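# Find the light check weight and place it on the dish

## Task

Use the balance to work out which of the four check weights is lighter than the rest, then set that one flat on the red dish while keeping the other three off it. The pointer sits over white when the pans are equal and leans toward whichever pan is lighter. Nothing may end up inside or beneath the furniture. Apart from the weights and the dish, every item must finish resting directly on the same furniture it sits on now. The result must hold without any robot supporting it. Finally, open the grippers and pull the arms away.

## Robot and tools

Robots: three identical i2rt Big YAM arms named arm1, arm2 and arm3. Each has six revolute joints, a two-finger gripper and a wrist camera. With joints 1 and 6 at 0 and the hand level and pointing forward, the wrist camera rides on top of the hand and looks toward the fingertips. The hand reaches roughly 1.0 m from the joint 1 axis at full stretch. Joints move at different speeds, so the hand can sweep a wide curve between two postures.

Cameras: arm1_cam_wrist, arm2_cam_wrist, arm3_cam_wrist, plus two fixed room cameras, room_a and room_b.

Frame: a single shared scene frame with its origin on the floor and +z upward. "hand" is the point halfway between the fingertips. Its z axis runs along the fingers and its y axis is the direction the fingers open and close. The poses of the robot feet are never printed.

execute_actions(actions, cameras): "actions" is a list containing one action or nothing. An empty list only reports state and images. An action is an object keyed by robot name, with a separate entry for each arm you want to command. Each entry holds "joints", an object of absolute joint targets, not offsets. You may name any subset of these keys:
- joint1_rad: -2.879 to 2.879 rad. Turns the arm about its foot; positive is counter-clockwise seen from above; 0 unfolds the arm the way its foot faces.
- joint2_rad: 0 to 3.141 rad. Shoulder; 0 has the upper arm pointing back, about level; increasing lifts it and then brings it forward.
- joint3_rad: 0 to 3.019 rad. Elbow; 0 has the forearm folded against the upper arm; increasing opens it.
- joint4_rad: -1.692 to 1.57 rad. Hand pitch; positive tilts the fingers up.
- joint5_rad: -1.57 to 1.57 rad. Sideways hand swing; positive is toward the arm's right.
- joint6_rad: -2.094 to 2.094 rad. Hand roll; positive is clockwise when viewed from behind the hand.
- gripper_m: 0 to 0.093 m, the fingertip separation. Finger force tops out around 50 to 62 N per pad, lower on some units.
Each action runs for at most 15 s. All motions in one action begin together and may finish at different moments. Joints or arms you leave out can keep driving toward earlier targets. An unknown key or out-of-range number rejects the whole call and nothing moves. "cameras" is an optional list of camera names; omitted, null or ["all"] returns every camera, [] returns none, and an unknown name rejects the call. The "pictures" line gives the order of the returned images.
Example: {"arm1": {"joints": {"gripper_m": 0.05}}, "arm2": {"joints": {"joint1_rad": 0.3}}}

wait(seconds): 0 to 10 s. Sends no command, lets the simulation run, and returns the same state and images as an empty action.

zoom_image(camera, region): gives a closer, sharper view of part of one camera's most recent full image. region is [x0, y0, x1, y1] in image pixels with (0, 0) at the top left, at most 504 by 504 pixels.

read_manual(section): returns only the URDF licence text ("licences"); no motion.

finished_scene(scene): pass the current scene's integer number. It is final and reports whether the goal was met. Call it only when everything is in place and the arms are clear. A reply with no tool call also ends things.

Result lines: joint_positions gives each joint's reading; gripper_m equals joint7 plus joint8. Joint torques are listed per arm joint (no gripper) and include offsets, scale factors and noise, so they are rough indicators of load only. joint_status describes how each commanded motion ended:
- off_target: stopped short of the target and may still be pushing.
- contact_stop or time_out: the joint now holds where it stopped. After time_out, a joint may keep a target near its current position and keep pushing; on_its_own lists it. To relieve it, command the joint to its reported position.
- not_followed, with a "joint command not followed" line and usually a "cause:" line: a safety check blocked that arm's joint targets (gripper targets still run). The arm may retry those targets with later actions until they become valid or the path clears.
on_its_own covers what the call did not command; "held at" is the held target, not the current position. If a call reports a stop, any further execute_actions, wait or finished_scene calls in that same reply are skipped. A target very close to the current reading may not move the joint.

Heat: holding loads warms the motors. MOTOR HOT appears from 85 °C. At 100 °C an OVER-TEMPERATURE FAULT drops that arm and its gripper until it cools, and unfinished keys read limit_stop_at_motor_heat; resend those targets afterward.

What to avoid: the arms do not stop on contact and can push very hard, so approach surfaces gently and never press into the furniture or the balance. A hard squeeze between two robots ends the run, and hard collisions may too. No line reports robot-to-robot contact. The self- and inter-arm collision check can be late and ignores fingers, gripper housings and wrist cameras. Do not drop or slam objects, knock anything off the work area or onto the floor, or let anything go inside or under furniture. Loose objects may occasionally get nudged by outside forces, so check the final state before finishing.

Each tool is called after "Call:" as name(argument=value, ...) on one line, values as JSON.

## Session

Call:
execute_actions(actions=[])

Scene clock: 0.00 s.
Joint torques (N m, as the arm reports them, + toward a larger angle): no reading
arm1.joint_positions: joint1_rad=-0.724 joint2_rad=+0.435 joint3_rad=+1.514 joint4_rad=-1.334 joint5_rad=-0.253 joint6_rad=+0.329 gripper_m=+0.095
arm1.joint_status: not commanded
arm1.hand: x=-0.9421 y=-0.1167 z=+1.4505 quat_wxyz=(-0.382, +0.372, -0.698, -0.478) (m; scene frame)
arm2.joint_positions: joint1_rad=-0.723 joint2_rad=+0.641 joint3_rad=+1.545 joint4_rad=-1.592 joint5_rad=-0.269 joint6_rad=-0.515 gripper_m=+0.094
arm2.joint_status: not commanded
arm2.hand: x=-0.0585 y=+0.1782 z=+1.4095 quat_wxyz=(-0.367, +0.694, -0.570, -0.243) (m; scene frame)
arm3.joint_positions: joint1_rad=-0.265 joint2_rad=+0.324 joint3_rad=+1.602 joint4_rad=-1.170 joint5_rad=-0.119 joint6_rad=-0.576 gripper_m=+0.094
arm3.joint_status: not commanded
arm3.hand: x=+1.0780 y=+0.2200 z=+1.5167 quat_wxyz=(-0.388, -0.282, -0.601, +0.640) (m; scene frame)
pictures: arm1_cam_wrist, arm2_cam_wrist, arm3_cam_wrist, room_a, room_b
Images, in order (width x height): arm1_cam_wrist 616x616, arm2_cam_wrist 616x616, arm3_cam_wrist 616x616, room_a 504x504, room_b 504x504.

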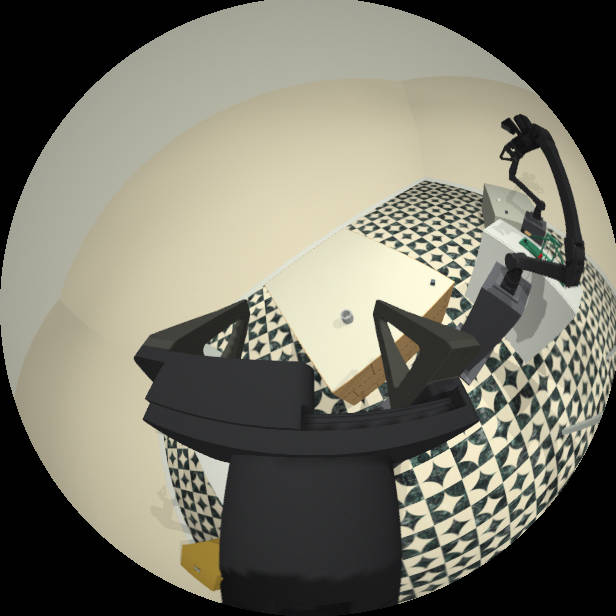

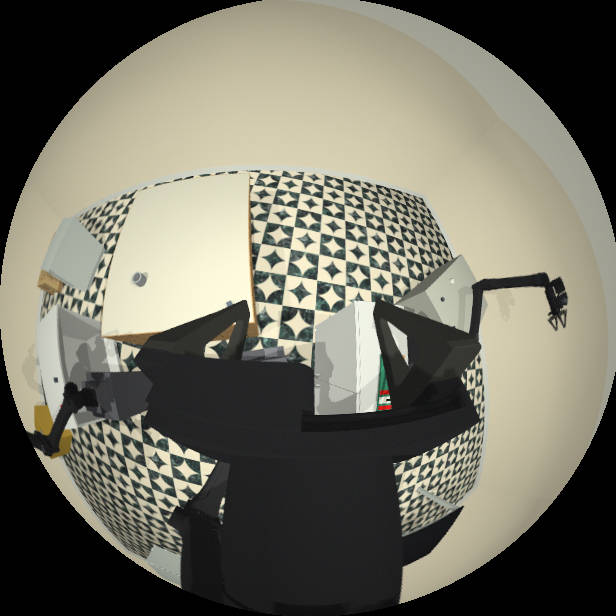

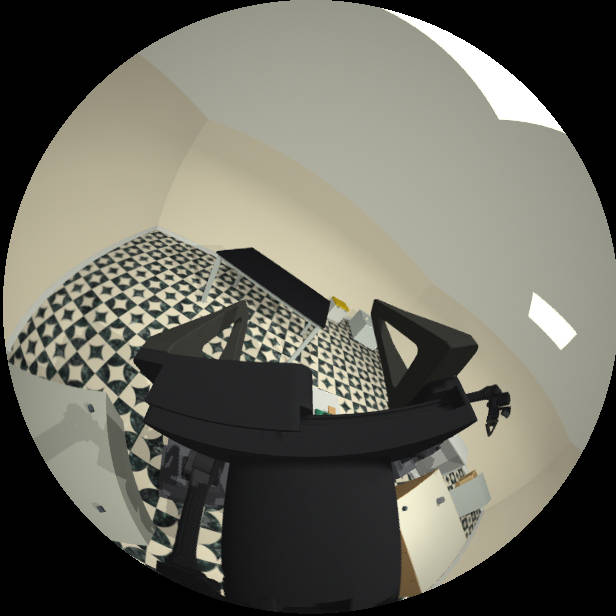

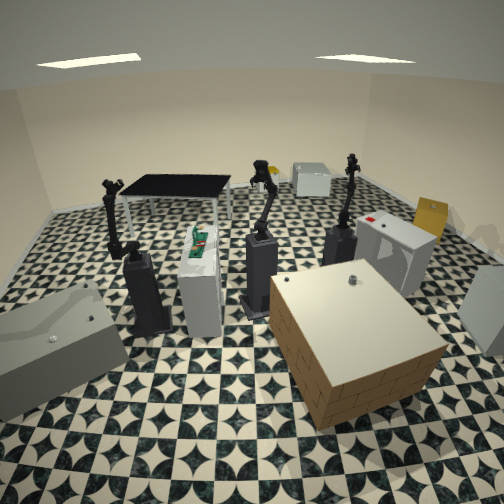

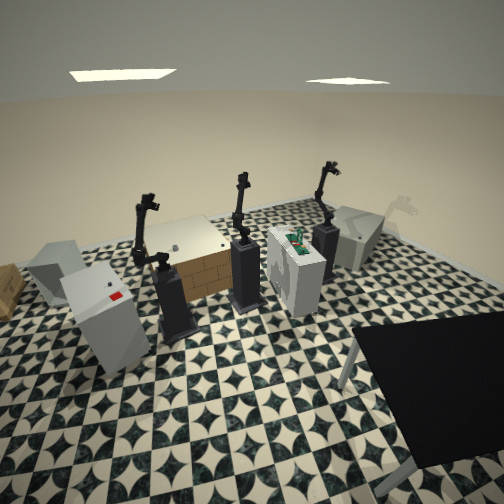

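Call:
zoom_image(camera="room_a", region=[0, 200, 260, 420])

Call:
zoom_image(camera="room_a", region=[240, 180, 480, 340])

Call:
zoom_image(camera="room_b", region=[40, 190, 420, 360])

Region (0, 200, 260, 420) of room_a's 504x504 image, scaled by 1.938, with more detail than that image has; it fills the top 426 rows of this view, and the rest is white.

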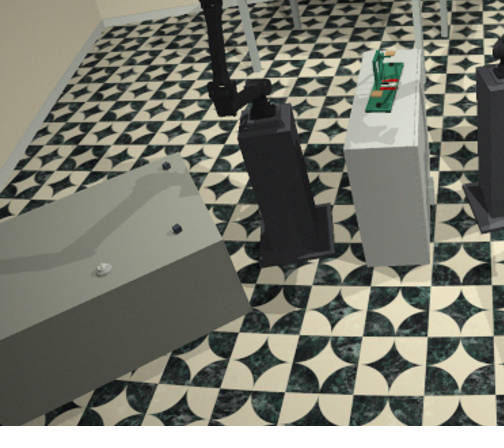

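Region (240, 180, 480, 340) of room_a's 504x504 image, scaled by 2.100, with more detail than that image has.

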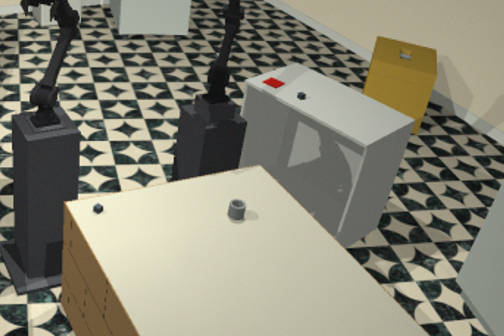

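Region (40, 190, 420, 360) of room_b's 504x504 image, scaled by 1.326, with more detail than that image has; it fills the top 225 rows of this view, and the rest is white.

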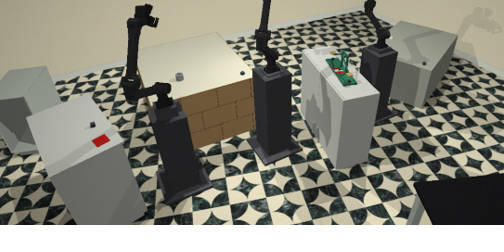

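Call:
zoom_image(camera="arm2_cam_wrist", region=[90, 160, 420, 420])

Call:
zoom_image(camera="arm1_cam_wrist", region=[250, 170, 610, 410])

Region (90, 160, 420, 420) of arm2_cam_wrist's 616x616 image, scaled by 1.527, with more detail than that image has; it fills the top 397 rows of this view, and the rest is white.

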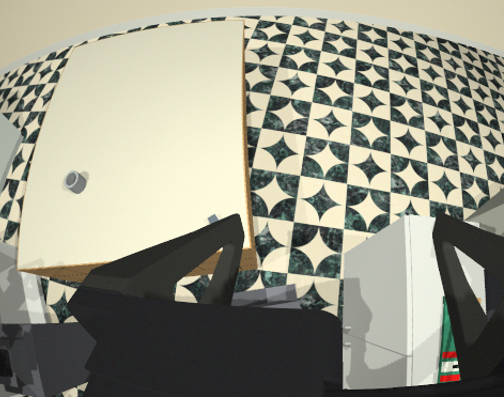

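Region (250, 170, 610, 410) of arm1_cam_wrist's 616x616 image, scaled by 1.400, with more detail than that image has.

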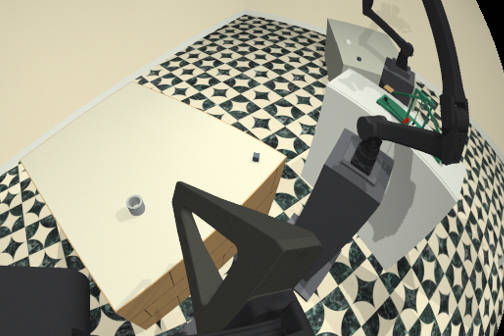

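Call:
execute_actions(actions=[])

Scene clock: 14.23 s.
Joint torques (N m, as the arm reports them, + toward a larger angle): arm1=[-0.67  4.75  6.95  2.08 -0.11  0.06] | arm2=[-0.1   4.05  8.18  1.85 -0.03  0.02] | arm3=[-1.39  9.42  4.31  1.92  0.09  0.09]
arm1.joint_positions: joint1_rad=-0.724 joint2_rad=+0.435 joint3_rad=+1.514 joint4_rad=-1.334 joint5_rad=-0.253 joint6_rad=+0.329 gripper_m=+0.095
arm1.joint_status: not commanded
arm1.hand: x=-0.9421 y=-0.1167 z=+1.4505 quat_wxyz=(-0.382, +0.372, -0.698, -0.478) (m; scene frame)
arm2.joint_positions: joint1_rad=-0.723 joint2_rad=+0.641 joint3_rad=+1.545 joint4_rad=-1.592 joint5_rad=-0.269 joint6_rad=-0.515 gripper_m=+0.094
arm2.joint_status: not commanded
arm2.hand: x=-0.0585 y=+0.1782 z=+1.4095 quat_wxyz=(-0.367, +0.694, -0.570, -0.243) (m; scene frame)
arm3.joint_positions: joint1_rad=-0.265 joint2_rad=+0.324 joint3_rad=+1.602 joint4_rad=-1.170 joint5_rad=-0.119 joint6_rad=-0.576 gripper_m=+0.094
arm3.joint_status: not commanded
arm3.hand: x=+1.0780 y=+0.2200 z=+1.5167 quat_wxyz=(-0.388, -0.282, -0.601, +0.640) (m; scene frame)
pictures: arm1_cam_wrist, arm2_cam_wrist, arm3_cam_wrist, room_a, room_b
Images, in order (width x height): arm1_cam_wrist 616x616, arm2_cam_wrist 616x616, arm3_cam_wrist 616x616, room_a 504x504, room_b 504x504.

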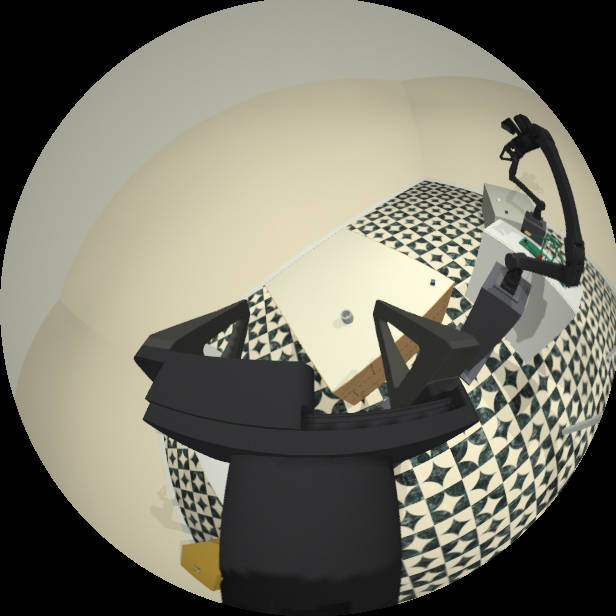

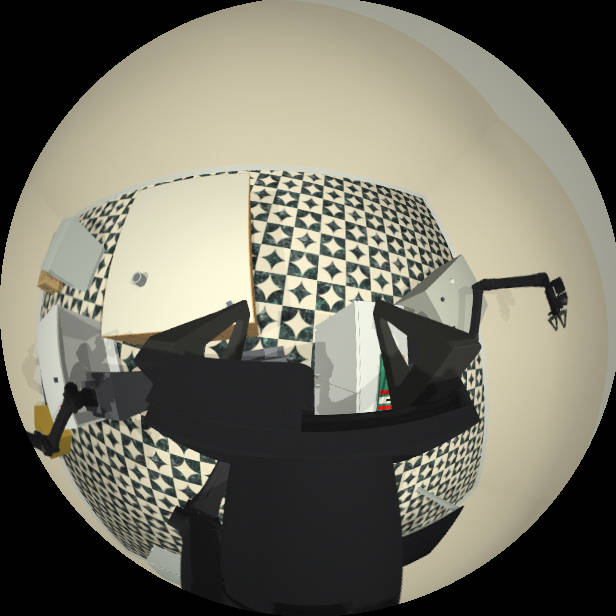

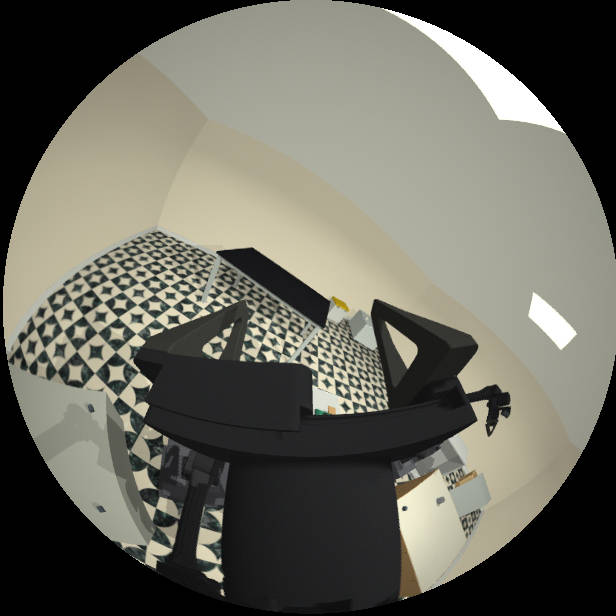

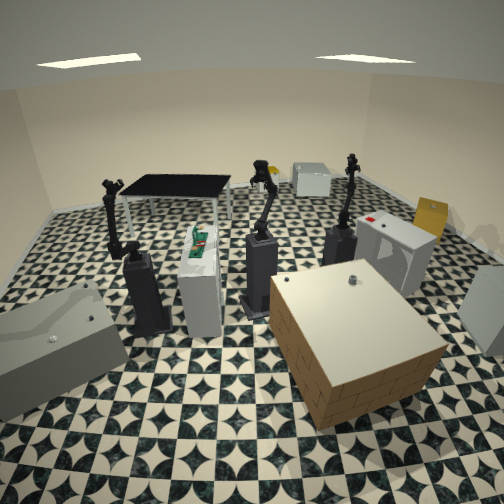

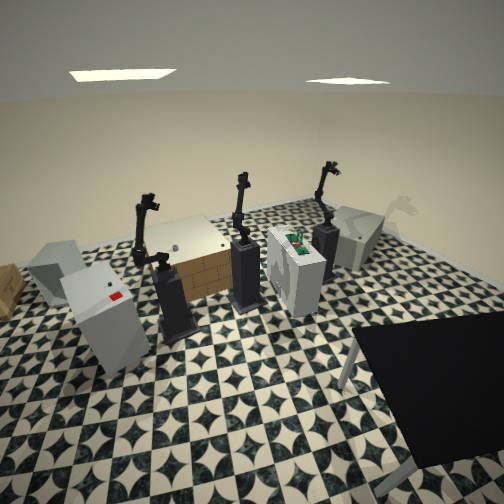

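Call:
zoom_image(camera="room_a", region=[0, 200, 252, 400])

Call:
zoom_image(camera="room_a", region=[250, 150, 504, 350])

Call:
zoom_image(camera="room_b", region=[40, 180, 400, 380])

Region (0, 200, 252, 400) of room_a's 504x504 image, scaled by 2.000, with more detail than that image has; it fills the top 400 rows of this view, and the rest is white.

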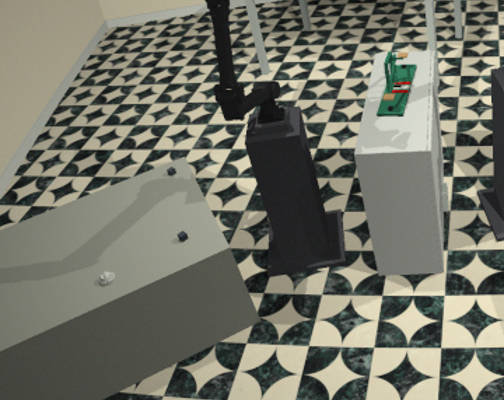

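Region (250, 150, 504, 350) of room_a's 504x504 image, scaled by 1.984, with more detail than that image has; it fills the top 397 rows of this view, and the rest is white.

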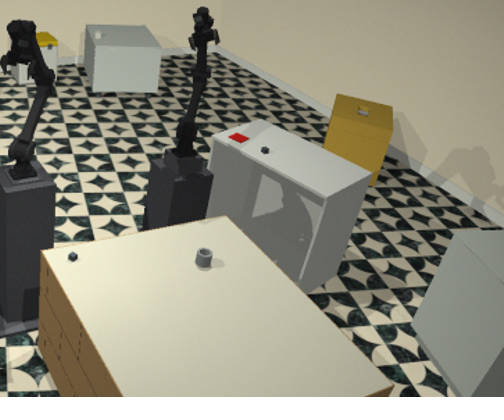

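Region (40, 180, 400, 380) of room_b's 504x504 image, scaled by 1.400, with more detail than that image has.

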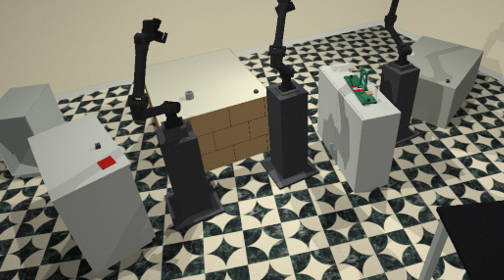

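Call:
execute_actions(actions=[{"arm1":{"joints":{"joint1_rad":2.1,"joint2_rad":1.75,"joint3_rad":1.75,"joint4_rad":-1.5,"joint5_rad":0,"joint6_rad":0}},"arm2":{"joints":{"joint1_rad":0.23,"joint2_rad":1.555,"joint3_rad":0.96,"joint4_rad":-0.97,"joint5_rad":0,"joint6_rad":0}},"arm3":{"joints":{"joint1_rad":1.46,"joint2_rad":2.08,"joint3_rad":1.70,"joint4_rad":-1.18,"joint5_rad":0,"joint6_rad":0}}}], cameras=["arm1_cam_wrist","arm2_cam_wrist","arm3_cam_wrist","room_a"])

Scene clock: 19.20 s.
Joint torques (N m, as the arm reports them, + toward a larger angle): arm1=[ -1.35 -15.92  10.07  -0.25  -0.04  -0.06] | arm2=[-0.23 -8.83  8.29  0.69  0.12  0.11] | arm3=[ -1.78 -18.22   7.49  -0.13   0.13   0.2 ]
arm1.joint_positions: joint1_rad=+2.108 joint2_rad=+1.762 joint3_rad=+1.735 joint4_rad=-1.486 joint5_rad=-0.001 joint6_rad=+0.015 gripper_m=+0.095
arm1.joint_status: all done
arm1.hand: x=-1.3435 y=-0.6490 z=+1.0638 quat_wxyz=(+0.011, +0.921, +0.389, -0.033) (m; scene frame)
arm2.joint_positions: joint1_rad=+0.230 joint2_rad=+1.551 joint3_rad=+0.947 joint4_rad=-0.980 joint5_rad=+0.000 joint6_rad=-0.009 gripper_m=+0.094
arm2.joint_status: all done
arm2.hand: x=-0.2864 y=+0.3400 z=+0.8984 quat_wxyz=(+0.004, +0.864, -0.504, +0.005) (m; scene frame)
arm3.joint_positions: joint1_rad=+1.462 joint2_rad=+2.062 joint3_rad=+1.703 joint4_rad=-1.173 joint5_rad=-0.002 joint6_rad=-0.017 gripper_m=+0.094
arm3.joint_status: all done
arm3.hand: x=+1.6819 y=+0.3404 z=+0.8625 quat_wxyz=(-0.021, +0.080, -0.997, +0.004) (m; scene frame)
pictures: arm1_cam_wrist, arm2_cam_wrist, arm3_cam_wrist, room_a
Images, in order (width x height): arm1_cam_wrist 616x616, arm2_cam_wrist 616x616, arm3_cam_wrist 616x616, room_a 504x504.

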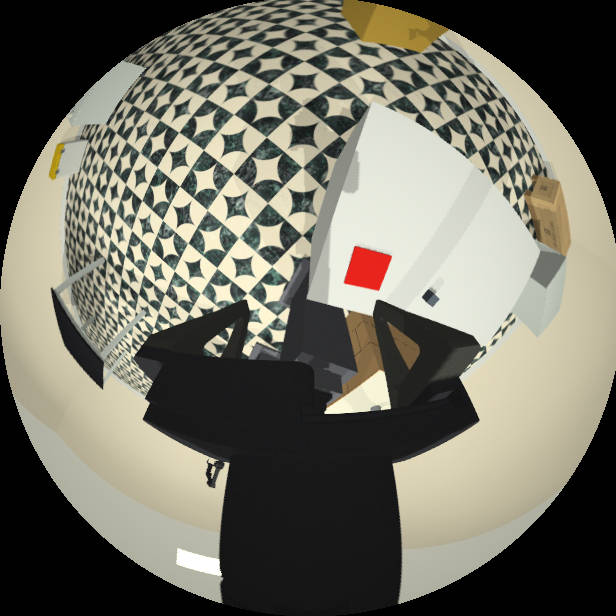

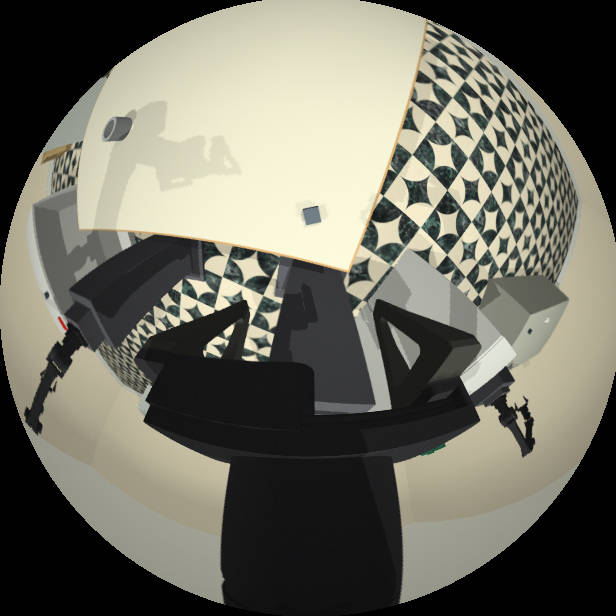

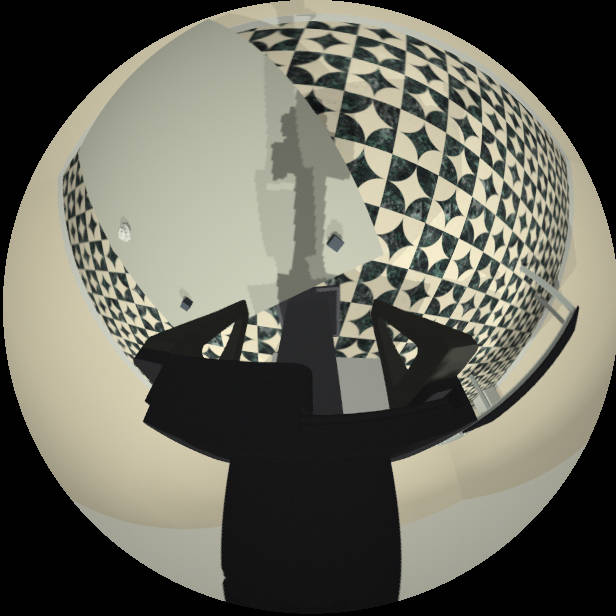

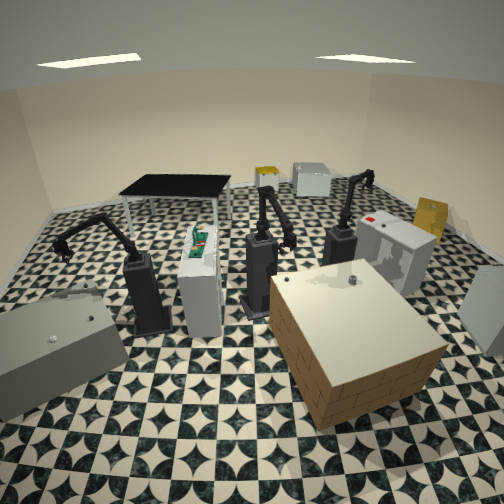

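Call:
zoom_image(camera="arm2_cam_wrist", region=[260, 160, 360, 260])

Call:
zoom_image(camera="arm3_cam_wrist", region=[160, 190, 400, 340])

Call:
zoom_image(camera="arm1_cam_wrist", region=[290, 200, 490, 340])

Region (260, 160, 360, 260) of arm2_cam_wrist's 616x616 image, scaled by 5.040, with more detail than that image has.

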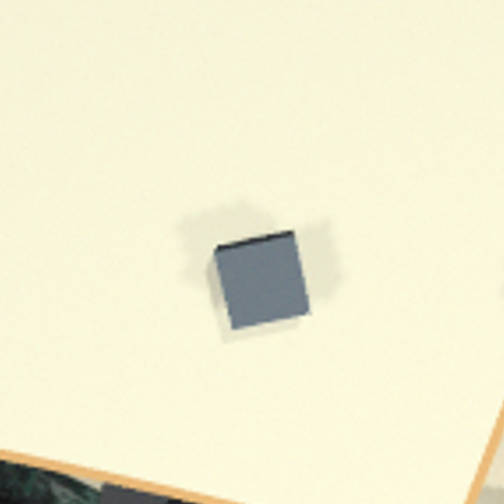

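Region (160, 190, 400, 340) of arm3_cam_wrist's 616x616 image, scaled by 2.100, with more detail than that image has; it fills the top 315 rows of this view, and the rest is white.

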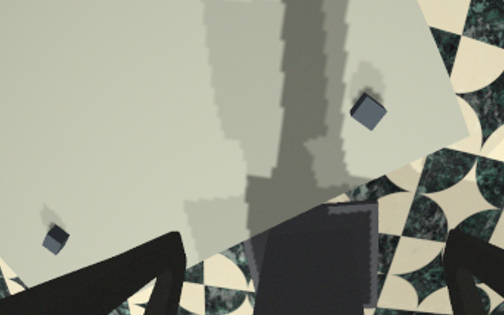

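Region (290, 200, 490, 340) of arm1_cam_wrist's 616x616 image, scaled by 2.520, with more detail than that image has; it fills the top 353 rows of this view, and the rest is white.

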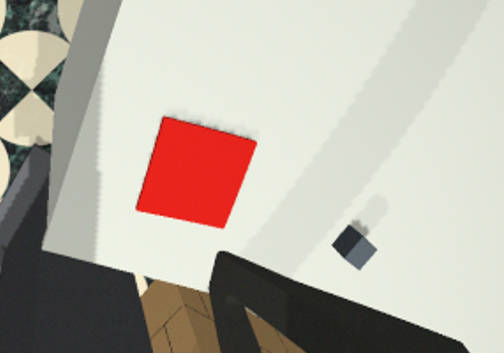

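Call:
zoom_image(camera="arm3_cam_wrist", region=[295, 205, 375, 285])

Call:
zoom_image(camera="arm1_cam_wrist", region=[330, 230, 460, 320])

Region (295, 205, 375, 285) of arm3_cam_wrist's 616x616 image, scaled by 6.300, with more detail than that image has.

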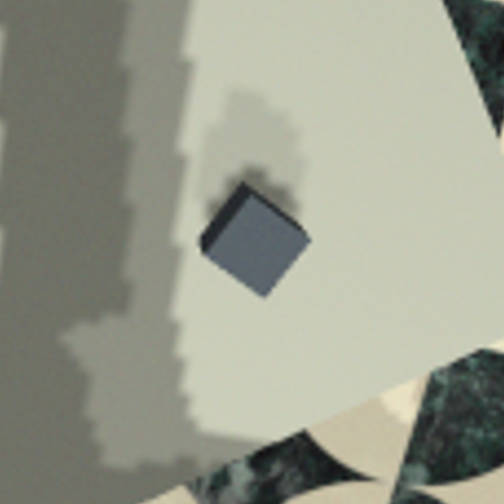

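Region (330, 230, 460, 320) of arm1_cam_wrist's 616x616 image, scaled by 3.877, with more detail than that image has; it fills the top 349 rows of this view, and the rest is white.

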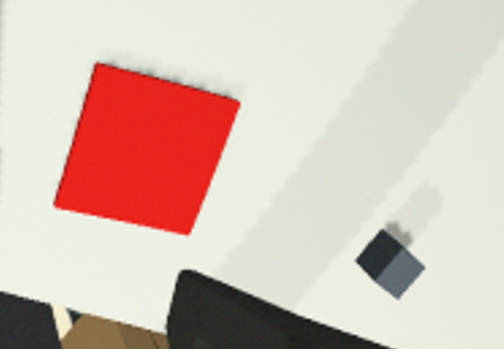

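Call:
zoom_image(camera="arm1_cam_wrist", region=[405, 270, 465, 320])

Region (405, 270, 465, 320) of arm1_cam_wrist's 616x616 image, scaled by 8.400, with more detail than that image has.

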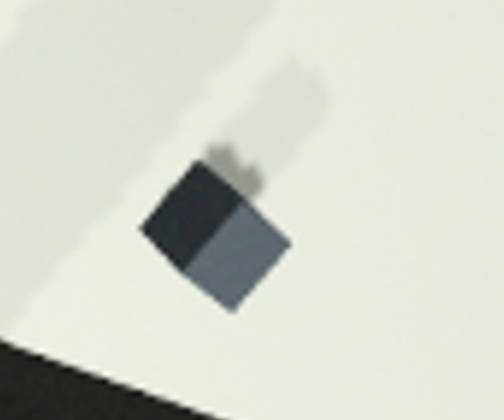

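Call:
execute_actions(actions=[{"arm1":{"joints":{"joint1_rad":1.45,"joint2_rad":1.86,"joint3_rad":1.46,"joint4_rad":-1.152,"joint6_rad":-0.19}},"arm2":{"joints":{"joint1_rad":0.22,"joint2_rad":1.985,"joint3_rad":0.95,"joint4_rad":-0.52,"joint6_rad":-0.22}},"arm3":{"joints":{"joint1_rad":1.35,"joint2_rad":2.48,"joint3_rad":1.585,"joint4_rad":-0.68,"joint6_rad":0.52}}}], cameras=["arm1_cam_wrist","arm2_cam_wrist","arm3_cam_wrist"])

Scene clock: 40.63 s.
Joint torques (N m, as the arm reports them, + toward a larger angle): arm1=[  0.66 -15.6    8.61   0.88  -0.18  -0.06] | arm2=[ -0.83 -13.34   4.72   0.65   0.11  -0.11] | arm3=[ -0.95 -21.1    5.9    0.4    0.09   0.25]
arm1.joint_positions: joint1_rad=+1.439 joint2_rad=+1.867 joint3_rad=+1.454 joint4_rad=-1.165 joint5_rad=+0.002 joint6_rad=-0.173 gripper_m=+0.095
arm1.joint_status: all done
arm1.hand: x=-1.5026 y=-0.3232 z=+0.9043 quat_wxyz=(+0.000, +0.987, +0.158, -0.003) (m; scene frame)
arm2.joint_positions: joint1_rad=+0.230 joint2_rad=+2.002 joint3_rad=+0.947 joint4_rad=-0.530 joint5_rad=+0.000 joint6_rad=-0.211 gripper_m=+0.094
arm2.joint_status: all done
arm2.hand: x=-0.3027 y=+0.3693 z=+0.7186 quat_wxyz=(+0.004, +0.910, -0.414, +0.005) (m; scene frame)
arm3.joint_positions: joint1_rad=+1.341 joint2_rad=+2.492 joint3_rad=+1.570 joint4_rad=-0.690 joint5_rad=+0.000 joint6_rad=+0.503 gripper_m=+0.094
arm3.joint_status: all done
arm3.hand: x=+1.6469 y=+0.2596 z=+0.5663 quat_wxyz=(+0.016, -0.238, -0.971, +0.011) (m; scene frame)
pictures: arm1_cam_wrist, arm2_cam_wrist, arm3_cam_wrist
Images, in order (width x height): arm1_cam_wrist 616x616, arm2_cam_wrist 616x616, arm3_cam_wrist 616x616.

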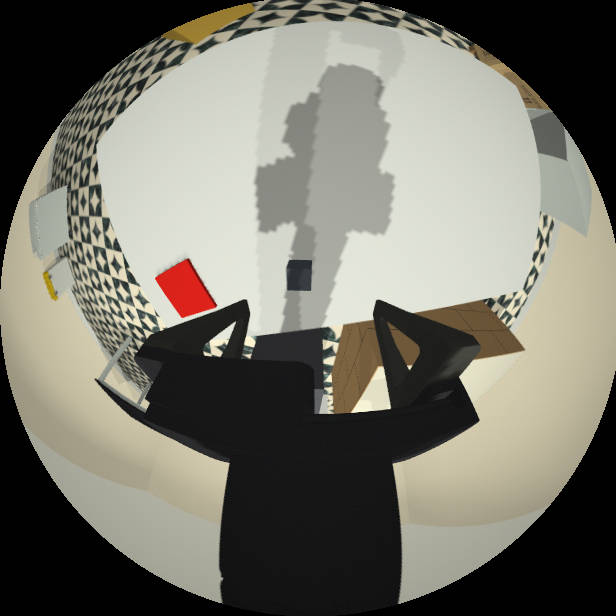

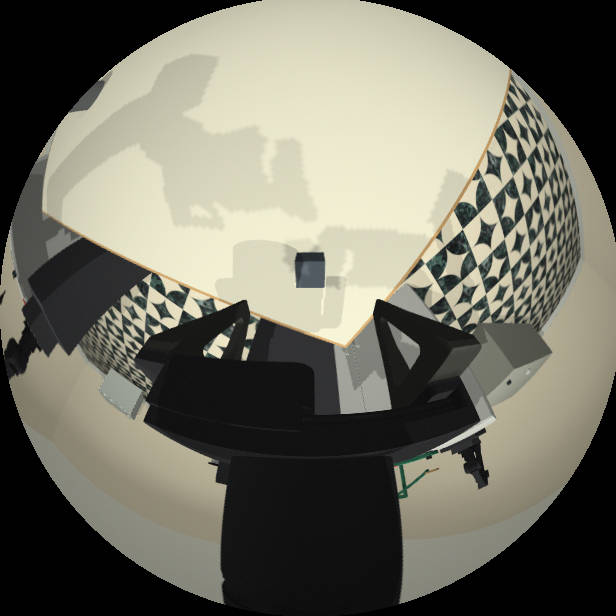

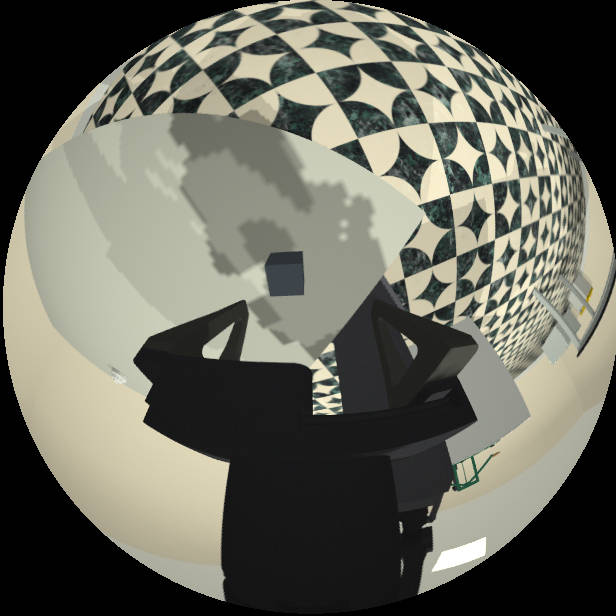

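Call:
zoom_image(camera="arm1_cam_wrist", region=[230, 230, 390, 330])

Call:
zoom_image(camera="arm2_cam_wrist", region=[230, 230, 390, 330])

Call:
zoom_image(camera="arm3_cam_wrist", region=[230, 230, 390, 330])

Region (230, 230, 390, 330) of arm1_cam_wrist's 616x616 image, scaled by 3.150, with more detail than that image has; it fills the top 315 rows of this view, and the rest is white.

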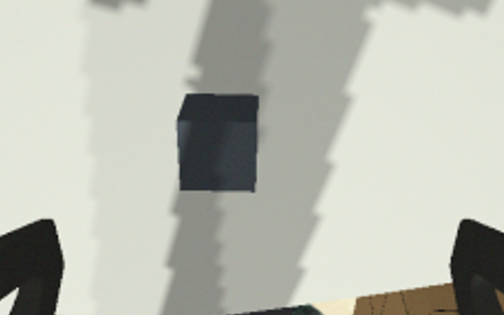

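Region (230, 230, 390, 330) of arm2_cam_wrist's 616x616 image, scaled by 3.150, with more detail than that image has; it fills the top 315 rows of this view, and the rest is white.

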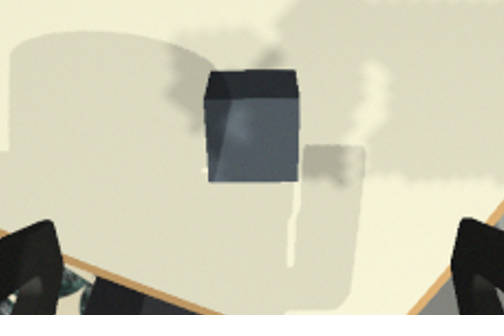

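Region (230, 230, 390, 330) of arm3_cam_wrist's 616x616 image, scaled by 3.150, with more detail than that image has; it fills the top 315 rows of this view, and the rest is white.

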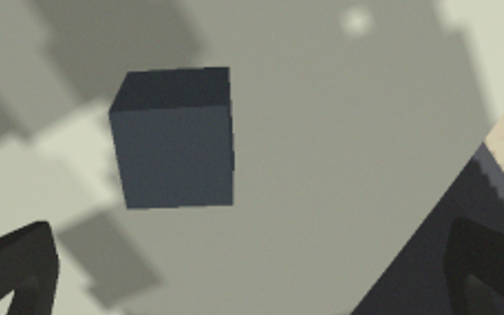

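Call:
execute_actions(actions=[{"arm1":{"joints":{"joint1_rad":1.465,"joint2_rad":1.90,"joint3_rad":1.305,"joint4_rad":-0.95}},"arm2":{"joints":{"joint2_rad":2.17,"joint3_rad":0.982,"joint4_rad":-0.352}},"arm3":{"joints":{"joint1_rad":1.365,"joint2_rad":2.612,"joint3_rad":1.69,"joint4_rad":-0.62}}}], cameras=["arm1_cam_wrist","arm2_cam_wrist","arm3_cam_wrist"])

Scene clock: 47.87 s.
Joint torques (N m, as the arm reports them, + toward a larger angle): arm1=[  0.76 -15.35   7.52   0.9   -0.18  -0.04] | arm2=[ -0.7  -13.96   4.57   0.68   0.1   -0.1 ] | arm3=[ -1.03 -18.59   6.6    0.4    0.11   0.21]
arm1.joint_positions: joint1_rad=+1.450 joint2_rad=+1.904 joint3_rad=+1.302 joint4_rad=-0.965 joint5_rad=+0.002 joint6_rad=-0.174 gripper_m=+0.095
arm1.joint_status: all done
arm1.hand: x=-1.4833 y=-0.3266 z=+0.8347 quat_wxyz=(+0.000, +0.986, +0.164, -0.009) (m; scene frame)
arm2.joint_positions: joint1_rad=+0.230 joint2_rad=+2.188 joint3_rad=+0.966 joint4_rad=-0.361 joint5_rad=+0.000 joint6_rad=-0.211 gripper_m=+0.094
arm2.joint_status: all done
arm2.hand: x=-0.3014 y=+0.3669 z=+0.6459 quat_wxyz=(+0.004, +0.910, -0.414, +0.004) (m; scene frame)
arm3.joint_positions: joint1_rad=+1.356 joint2_rad=+2.584 joint3_rad=+1.668 joint4_rad=-0.624 joint5_rad=+0.000 joint6_rad=+0.503 gripper_m=+0.094
arm3.joint_status: all done
arm3.hand: x=+1.6809 y=+0.2692 z=+0.5352 quat_wxyz=(-0.018, -0.231, -0.973, +0.002) (m; scene frame)
pictures: arm1_cam_wrist, arm2_cam_wrist, arm3_cam_wrist
Images, in order (width x height): arm1_cam_wrist 616x616, arm2_cam_wrist 616x616, arm3_cam_wrist 616x616.

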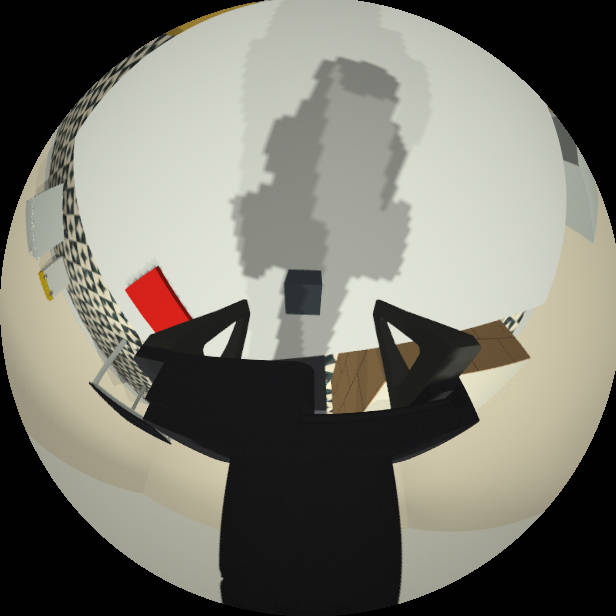

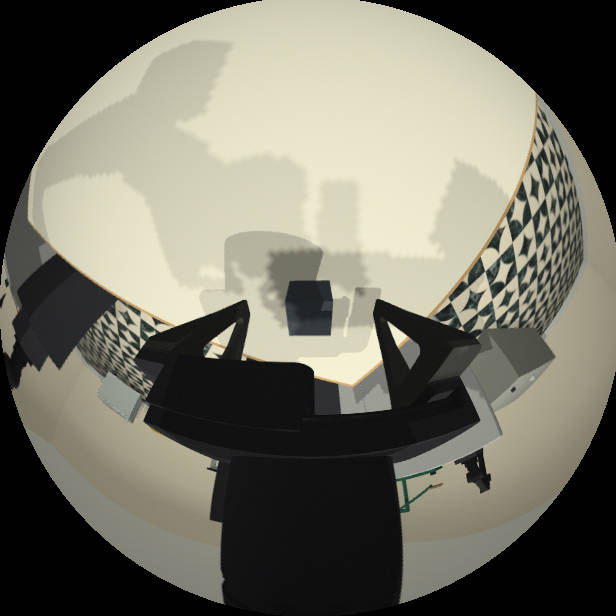

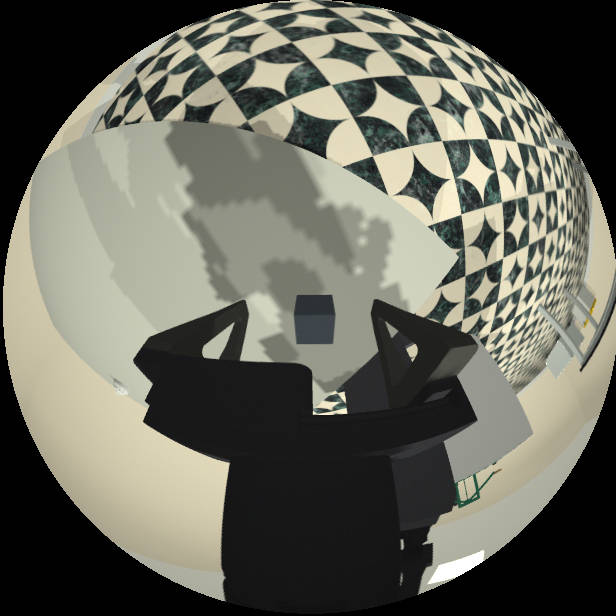

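Call:
zoom_image(camera="arm2_cam_wrist", region=[230, 250, 390, 370])

Call:
zoom_image(camera="arm3_cam_wrist", region=[230, 250, 390, 370])

Call:
zoom_image(camera="arm1_cam_wrist", region=[230, 250, 390, 370])

Region (230, 250, 390, 370) of arm2_cam_wrist's 616x616 image, scaled by 3.150, with more detail than that image has; it fills the top 378 rows of this view, and the rest is white.

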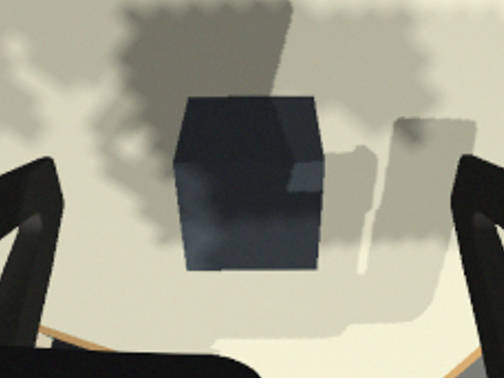

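Region (230, 250, 390, 370) of arm3_cam_wrist's 616x616 image, scaled by 3.150, with more detail than that image has; it fills the top 378 rows of this view, and the rest is white.

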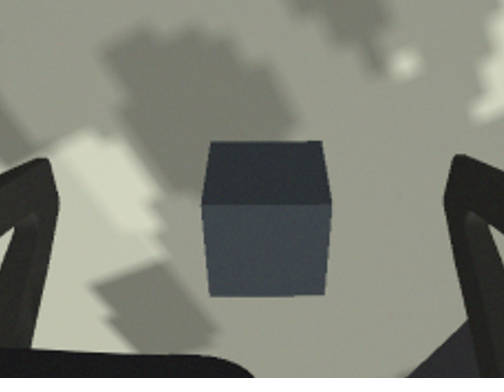

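Region (230, 250, 390, 370) of arm1_cam_wrist's 616x616 image, scaled by 3.150, with more detail than that image has; it fills the top 378 rows of this view, and the rest is white.

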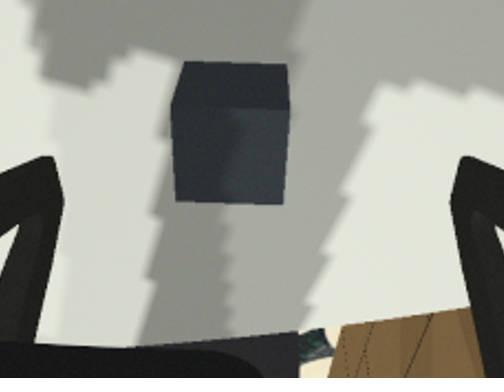

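Call:
execute_actions(actions=[{"arm1":{"joints":{"joint1_rad":1.472,"joint2_rad":1.95,"joint3_rad":1.285,"joint4_rad":-0.885}},"arm2":{"joints":{"gripper_m":0.024}},"arm3":{"joints":{"joint2_rad":2.637}}}], cameras=["arm1_cam_wrist","arm2_cam_wrist","arm3_cam_wrist"])

Scene clock: 52.20 s.
Joint torques (N m, as the arm reports them, + toward a larger angle): arm1=[  1.04 -14.9    6.83   1.11  -0.19  -0.05] | arm2=[ -0.64 -13.88   4.47   0.71   0.14  -0.1 ] | arm3=[ -0.91 -17.79   6.5    0.33   0.1    0.19]
arm1.joint_positions: joint1_rad=+1.456 joint2_rad=+1.944 joint3_rad=+1.288 joint4_rad=-0.900 joint5_rad=+0.002 joint6_rad=-0.174 gripper_m=+0.095
arm1.joint_status: all done
arm1.hand: x=-1.4871 y=-0.3303 z=+0.8106 quat_wxyz=(+0.000, +0.986, +0.167, -0.014) (m; scene frame)
arm2.joint_positions: joint1_rad=+0.230 joint2_rad=+2.188 joint3_rad=+0.966 joint4_rad=-0.361 joint5_rad=-0.001 joint6_rad=-0.211 gripper_m=+0.029
arm2.joint_status: gripper_m off_target (ended at +0.029, target +0.024)
arm2.hand: x=-0.3015 y=+0.3669 z=+0.6459 quat_wxyz=(+0.004, +0.910, -0.414, +0.004) (m; scene frame)
arm3.joint_positions: joint1_rad=+1.356 joint2_rad=+2.601 joint3_rad=+1.668 joint4_rad=-0.624 joint5_rad=+0.000 joint6_rad=+0.503 gripper_m=+0.094
arm3.joint_status: all done
arm3.hand: x=+1.6739 y=+0.2688 z=+0.5250 quat_wxyz=(-0.010, -0.231, -0.973, +0.004) (m; scene frame)
pictures: arm1_cam_wrist, arm2_cam_wrist, arm3_cam_wrist
Images, in order (width x height): arm1_cam_wrist 616x616, arm2_cam_wrist 616x616, arm3_cam_wrist 616x616.

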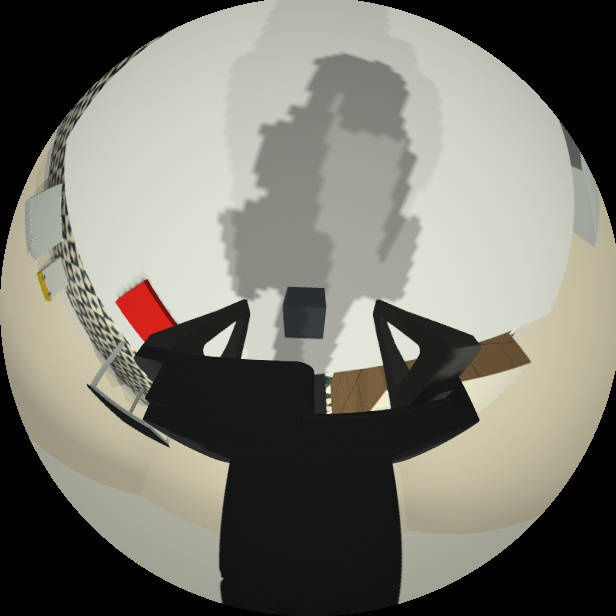

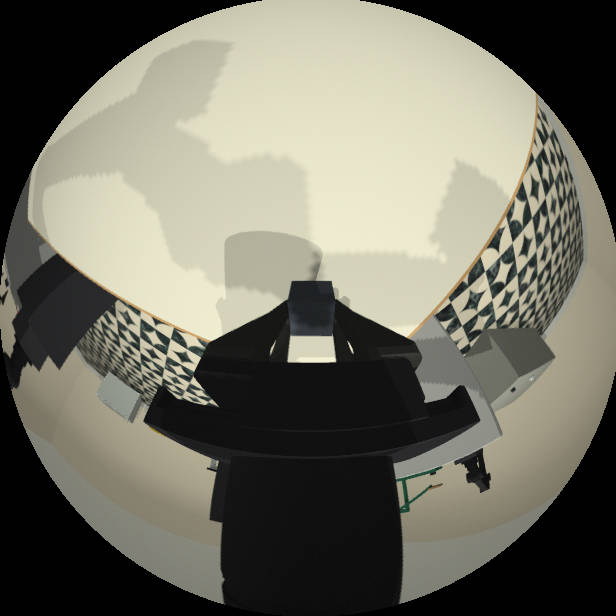

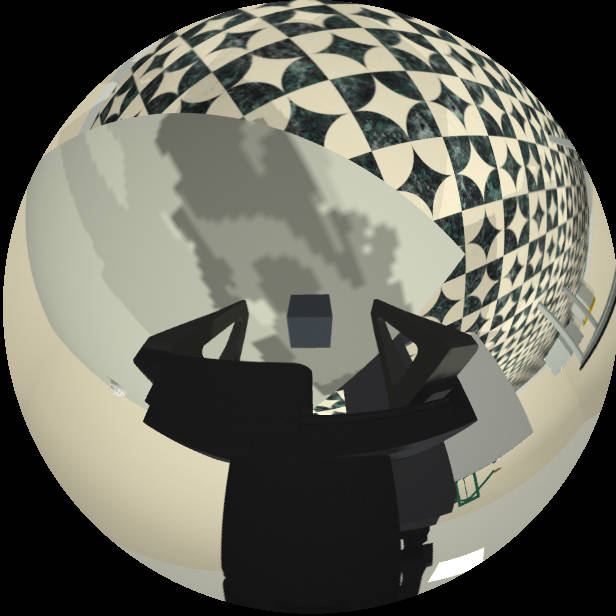

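Call:
zoom_image(camera="arm3_cam_wrist", region=[230, 250, 390, 370])

Call:
zoom_image(camera="arm1_cam_wrist", region=[230, 250, 390, 370])

Region (230, 250, 390, 370) of arm3_cam_wrist's 616x616 image, scaled by 3.150, with more detail than that image has; it fills the top 378 rows of this view, and the rest is white.

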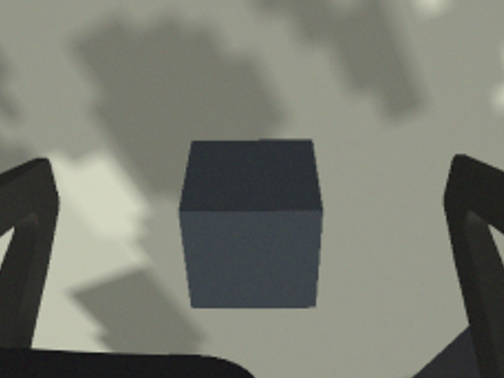

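Region (230, 250, 390, 370) of arm1_cam_wrist's 616x616 image, scaled by 3.150, with more detail than that image has; it fills the top 378 rows of this view, and the rest is white.

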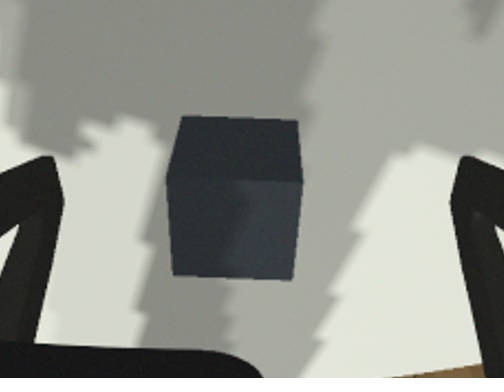

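Call:
execute_actions(actions=[{"arm1":{"joints":{"joint2_rad":1.972}},"arm2":{"joints":{"joint2_rad":2.06,"gripper_m":0.024}},"arm3":{"joints":{"gripper_m":0.024}}}], cameras=["arm1_cam_wrist","arm3_cam_wrist"])

Scene clock: 59.37 s.
Joint torques (N m, as the arm reports them, + toward a larger angle): arm1=[  0.74 -14.42   6.65   0.95  -0.21  -0.06] | arm2=[ -0.6  -12.73   5.67   0.81   0.1   -0.09] | arm3=[ -0.96 -18.11   6.49   0.27   0.09   0.21]
arm1.joint_positions: joint1_rad=+1.456 joint2_rad=+1.961 joint3_rad=+1.288 joint4_rad=-0.900 joint5_rad=+0.002 joint6_rad=-0.174 gripper_m=+0.095
arm1.joint_status: all done
arm1.hand: x=-1.4846 y=-0.3299 z=+0.8018 quat_wxyz=(+0.000, +0.986, +0.167, -0.006) (m; scene frame)
arm2.joint_positions: joint1_rad=+0.230 joint2_rad=+2.065 joint3_rad=+0.966 joint4_rad=-0.358 joint5_rad=-0.001 joint6_rad=-0.211 gripper_m=+0.029
arm2.joint_status: gripper_m off_target (ended at +0.029, target +0.024); the others done
arm2.hand: x=-0.3202 y=+0.4007 z=+0.6976 quat_wxyz=(-0.033, +0.909, -0.413, -0.046) (m; scene frame)
arm3.joint_positions: joint1_rad=+1.356 joint2_rad=+2.601 joint3_rad=+1.668 joint4_rad=-0.624 joint5_rad=+0.000 joint6_rad=+0.504 gripper_m=+0.029
arm3.joint_status: gripper_m off_target (ended at +0.029, target +0.024)
arm3.hand: x=+1.6739 y=+0.2688 z=+0.5250 quat_wxyz=(-0.010, -0.231, -0.973, +0.004) (m; scene frame)
pictures: arm1_cam_wrist, arm3_cam_wrist
Images, in order (width x height): arm1_cam_wrist 616x616, arm3_cam_wrist 616x616.

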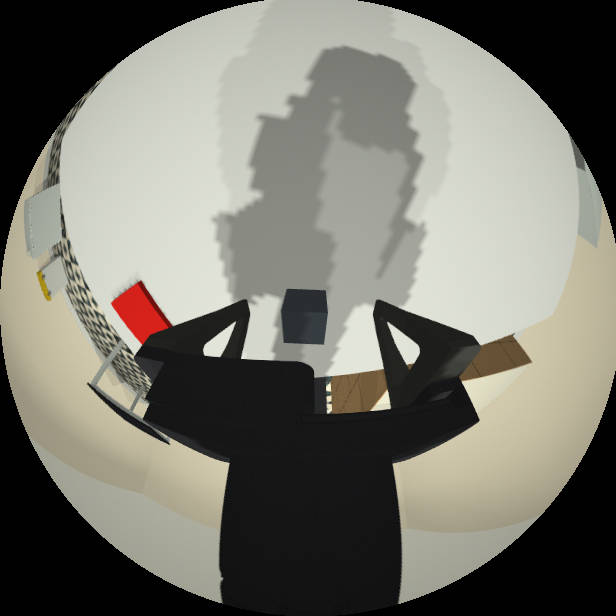

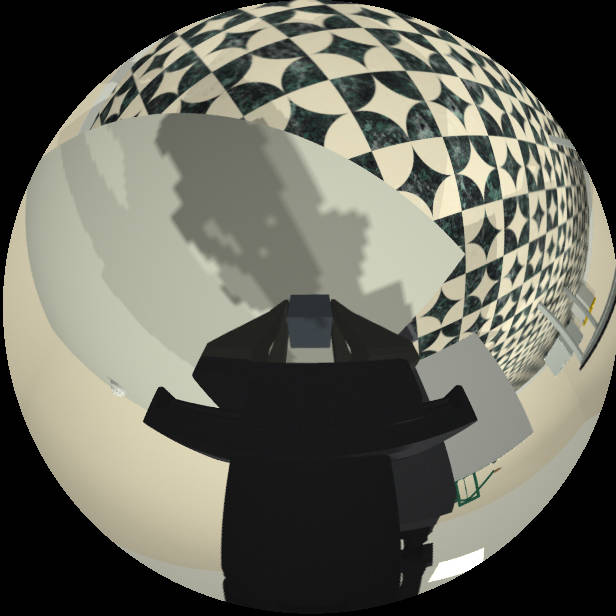

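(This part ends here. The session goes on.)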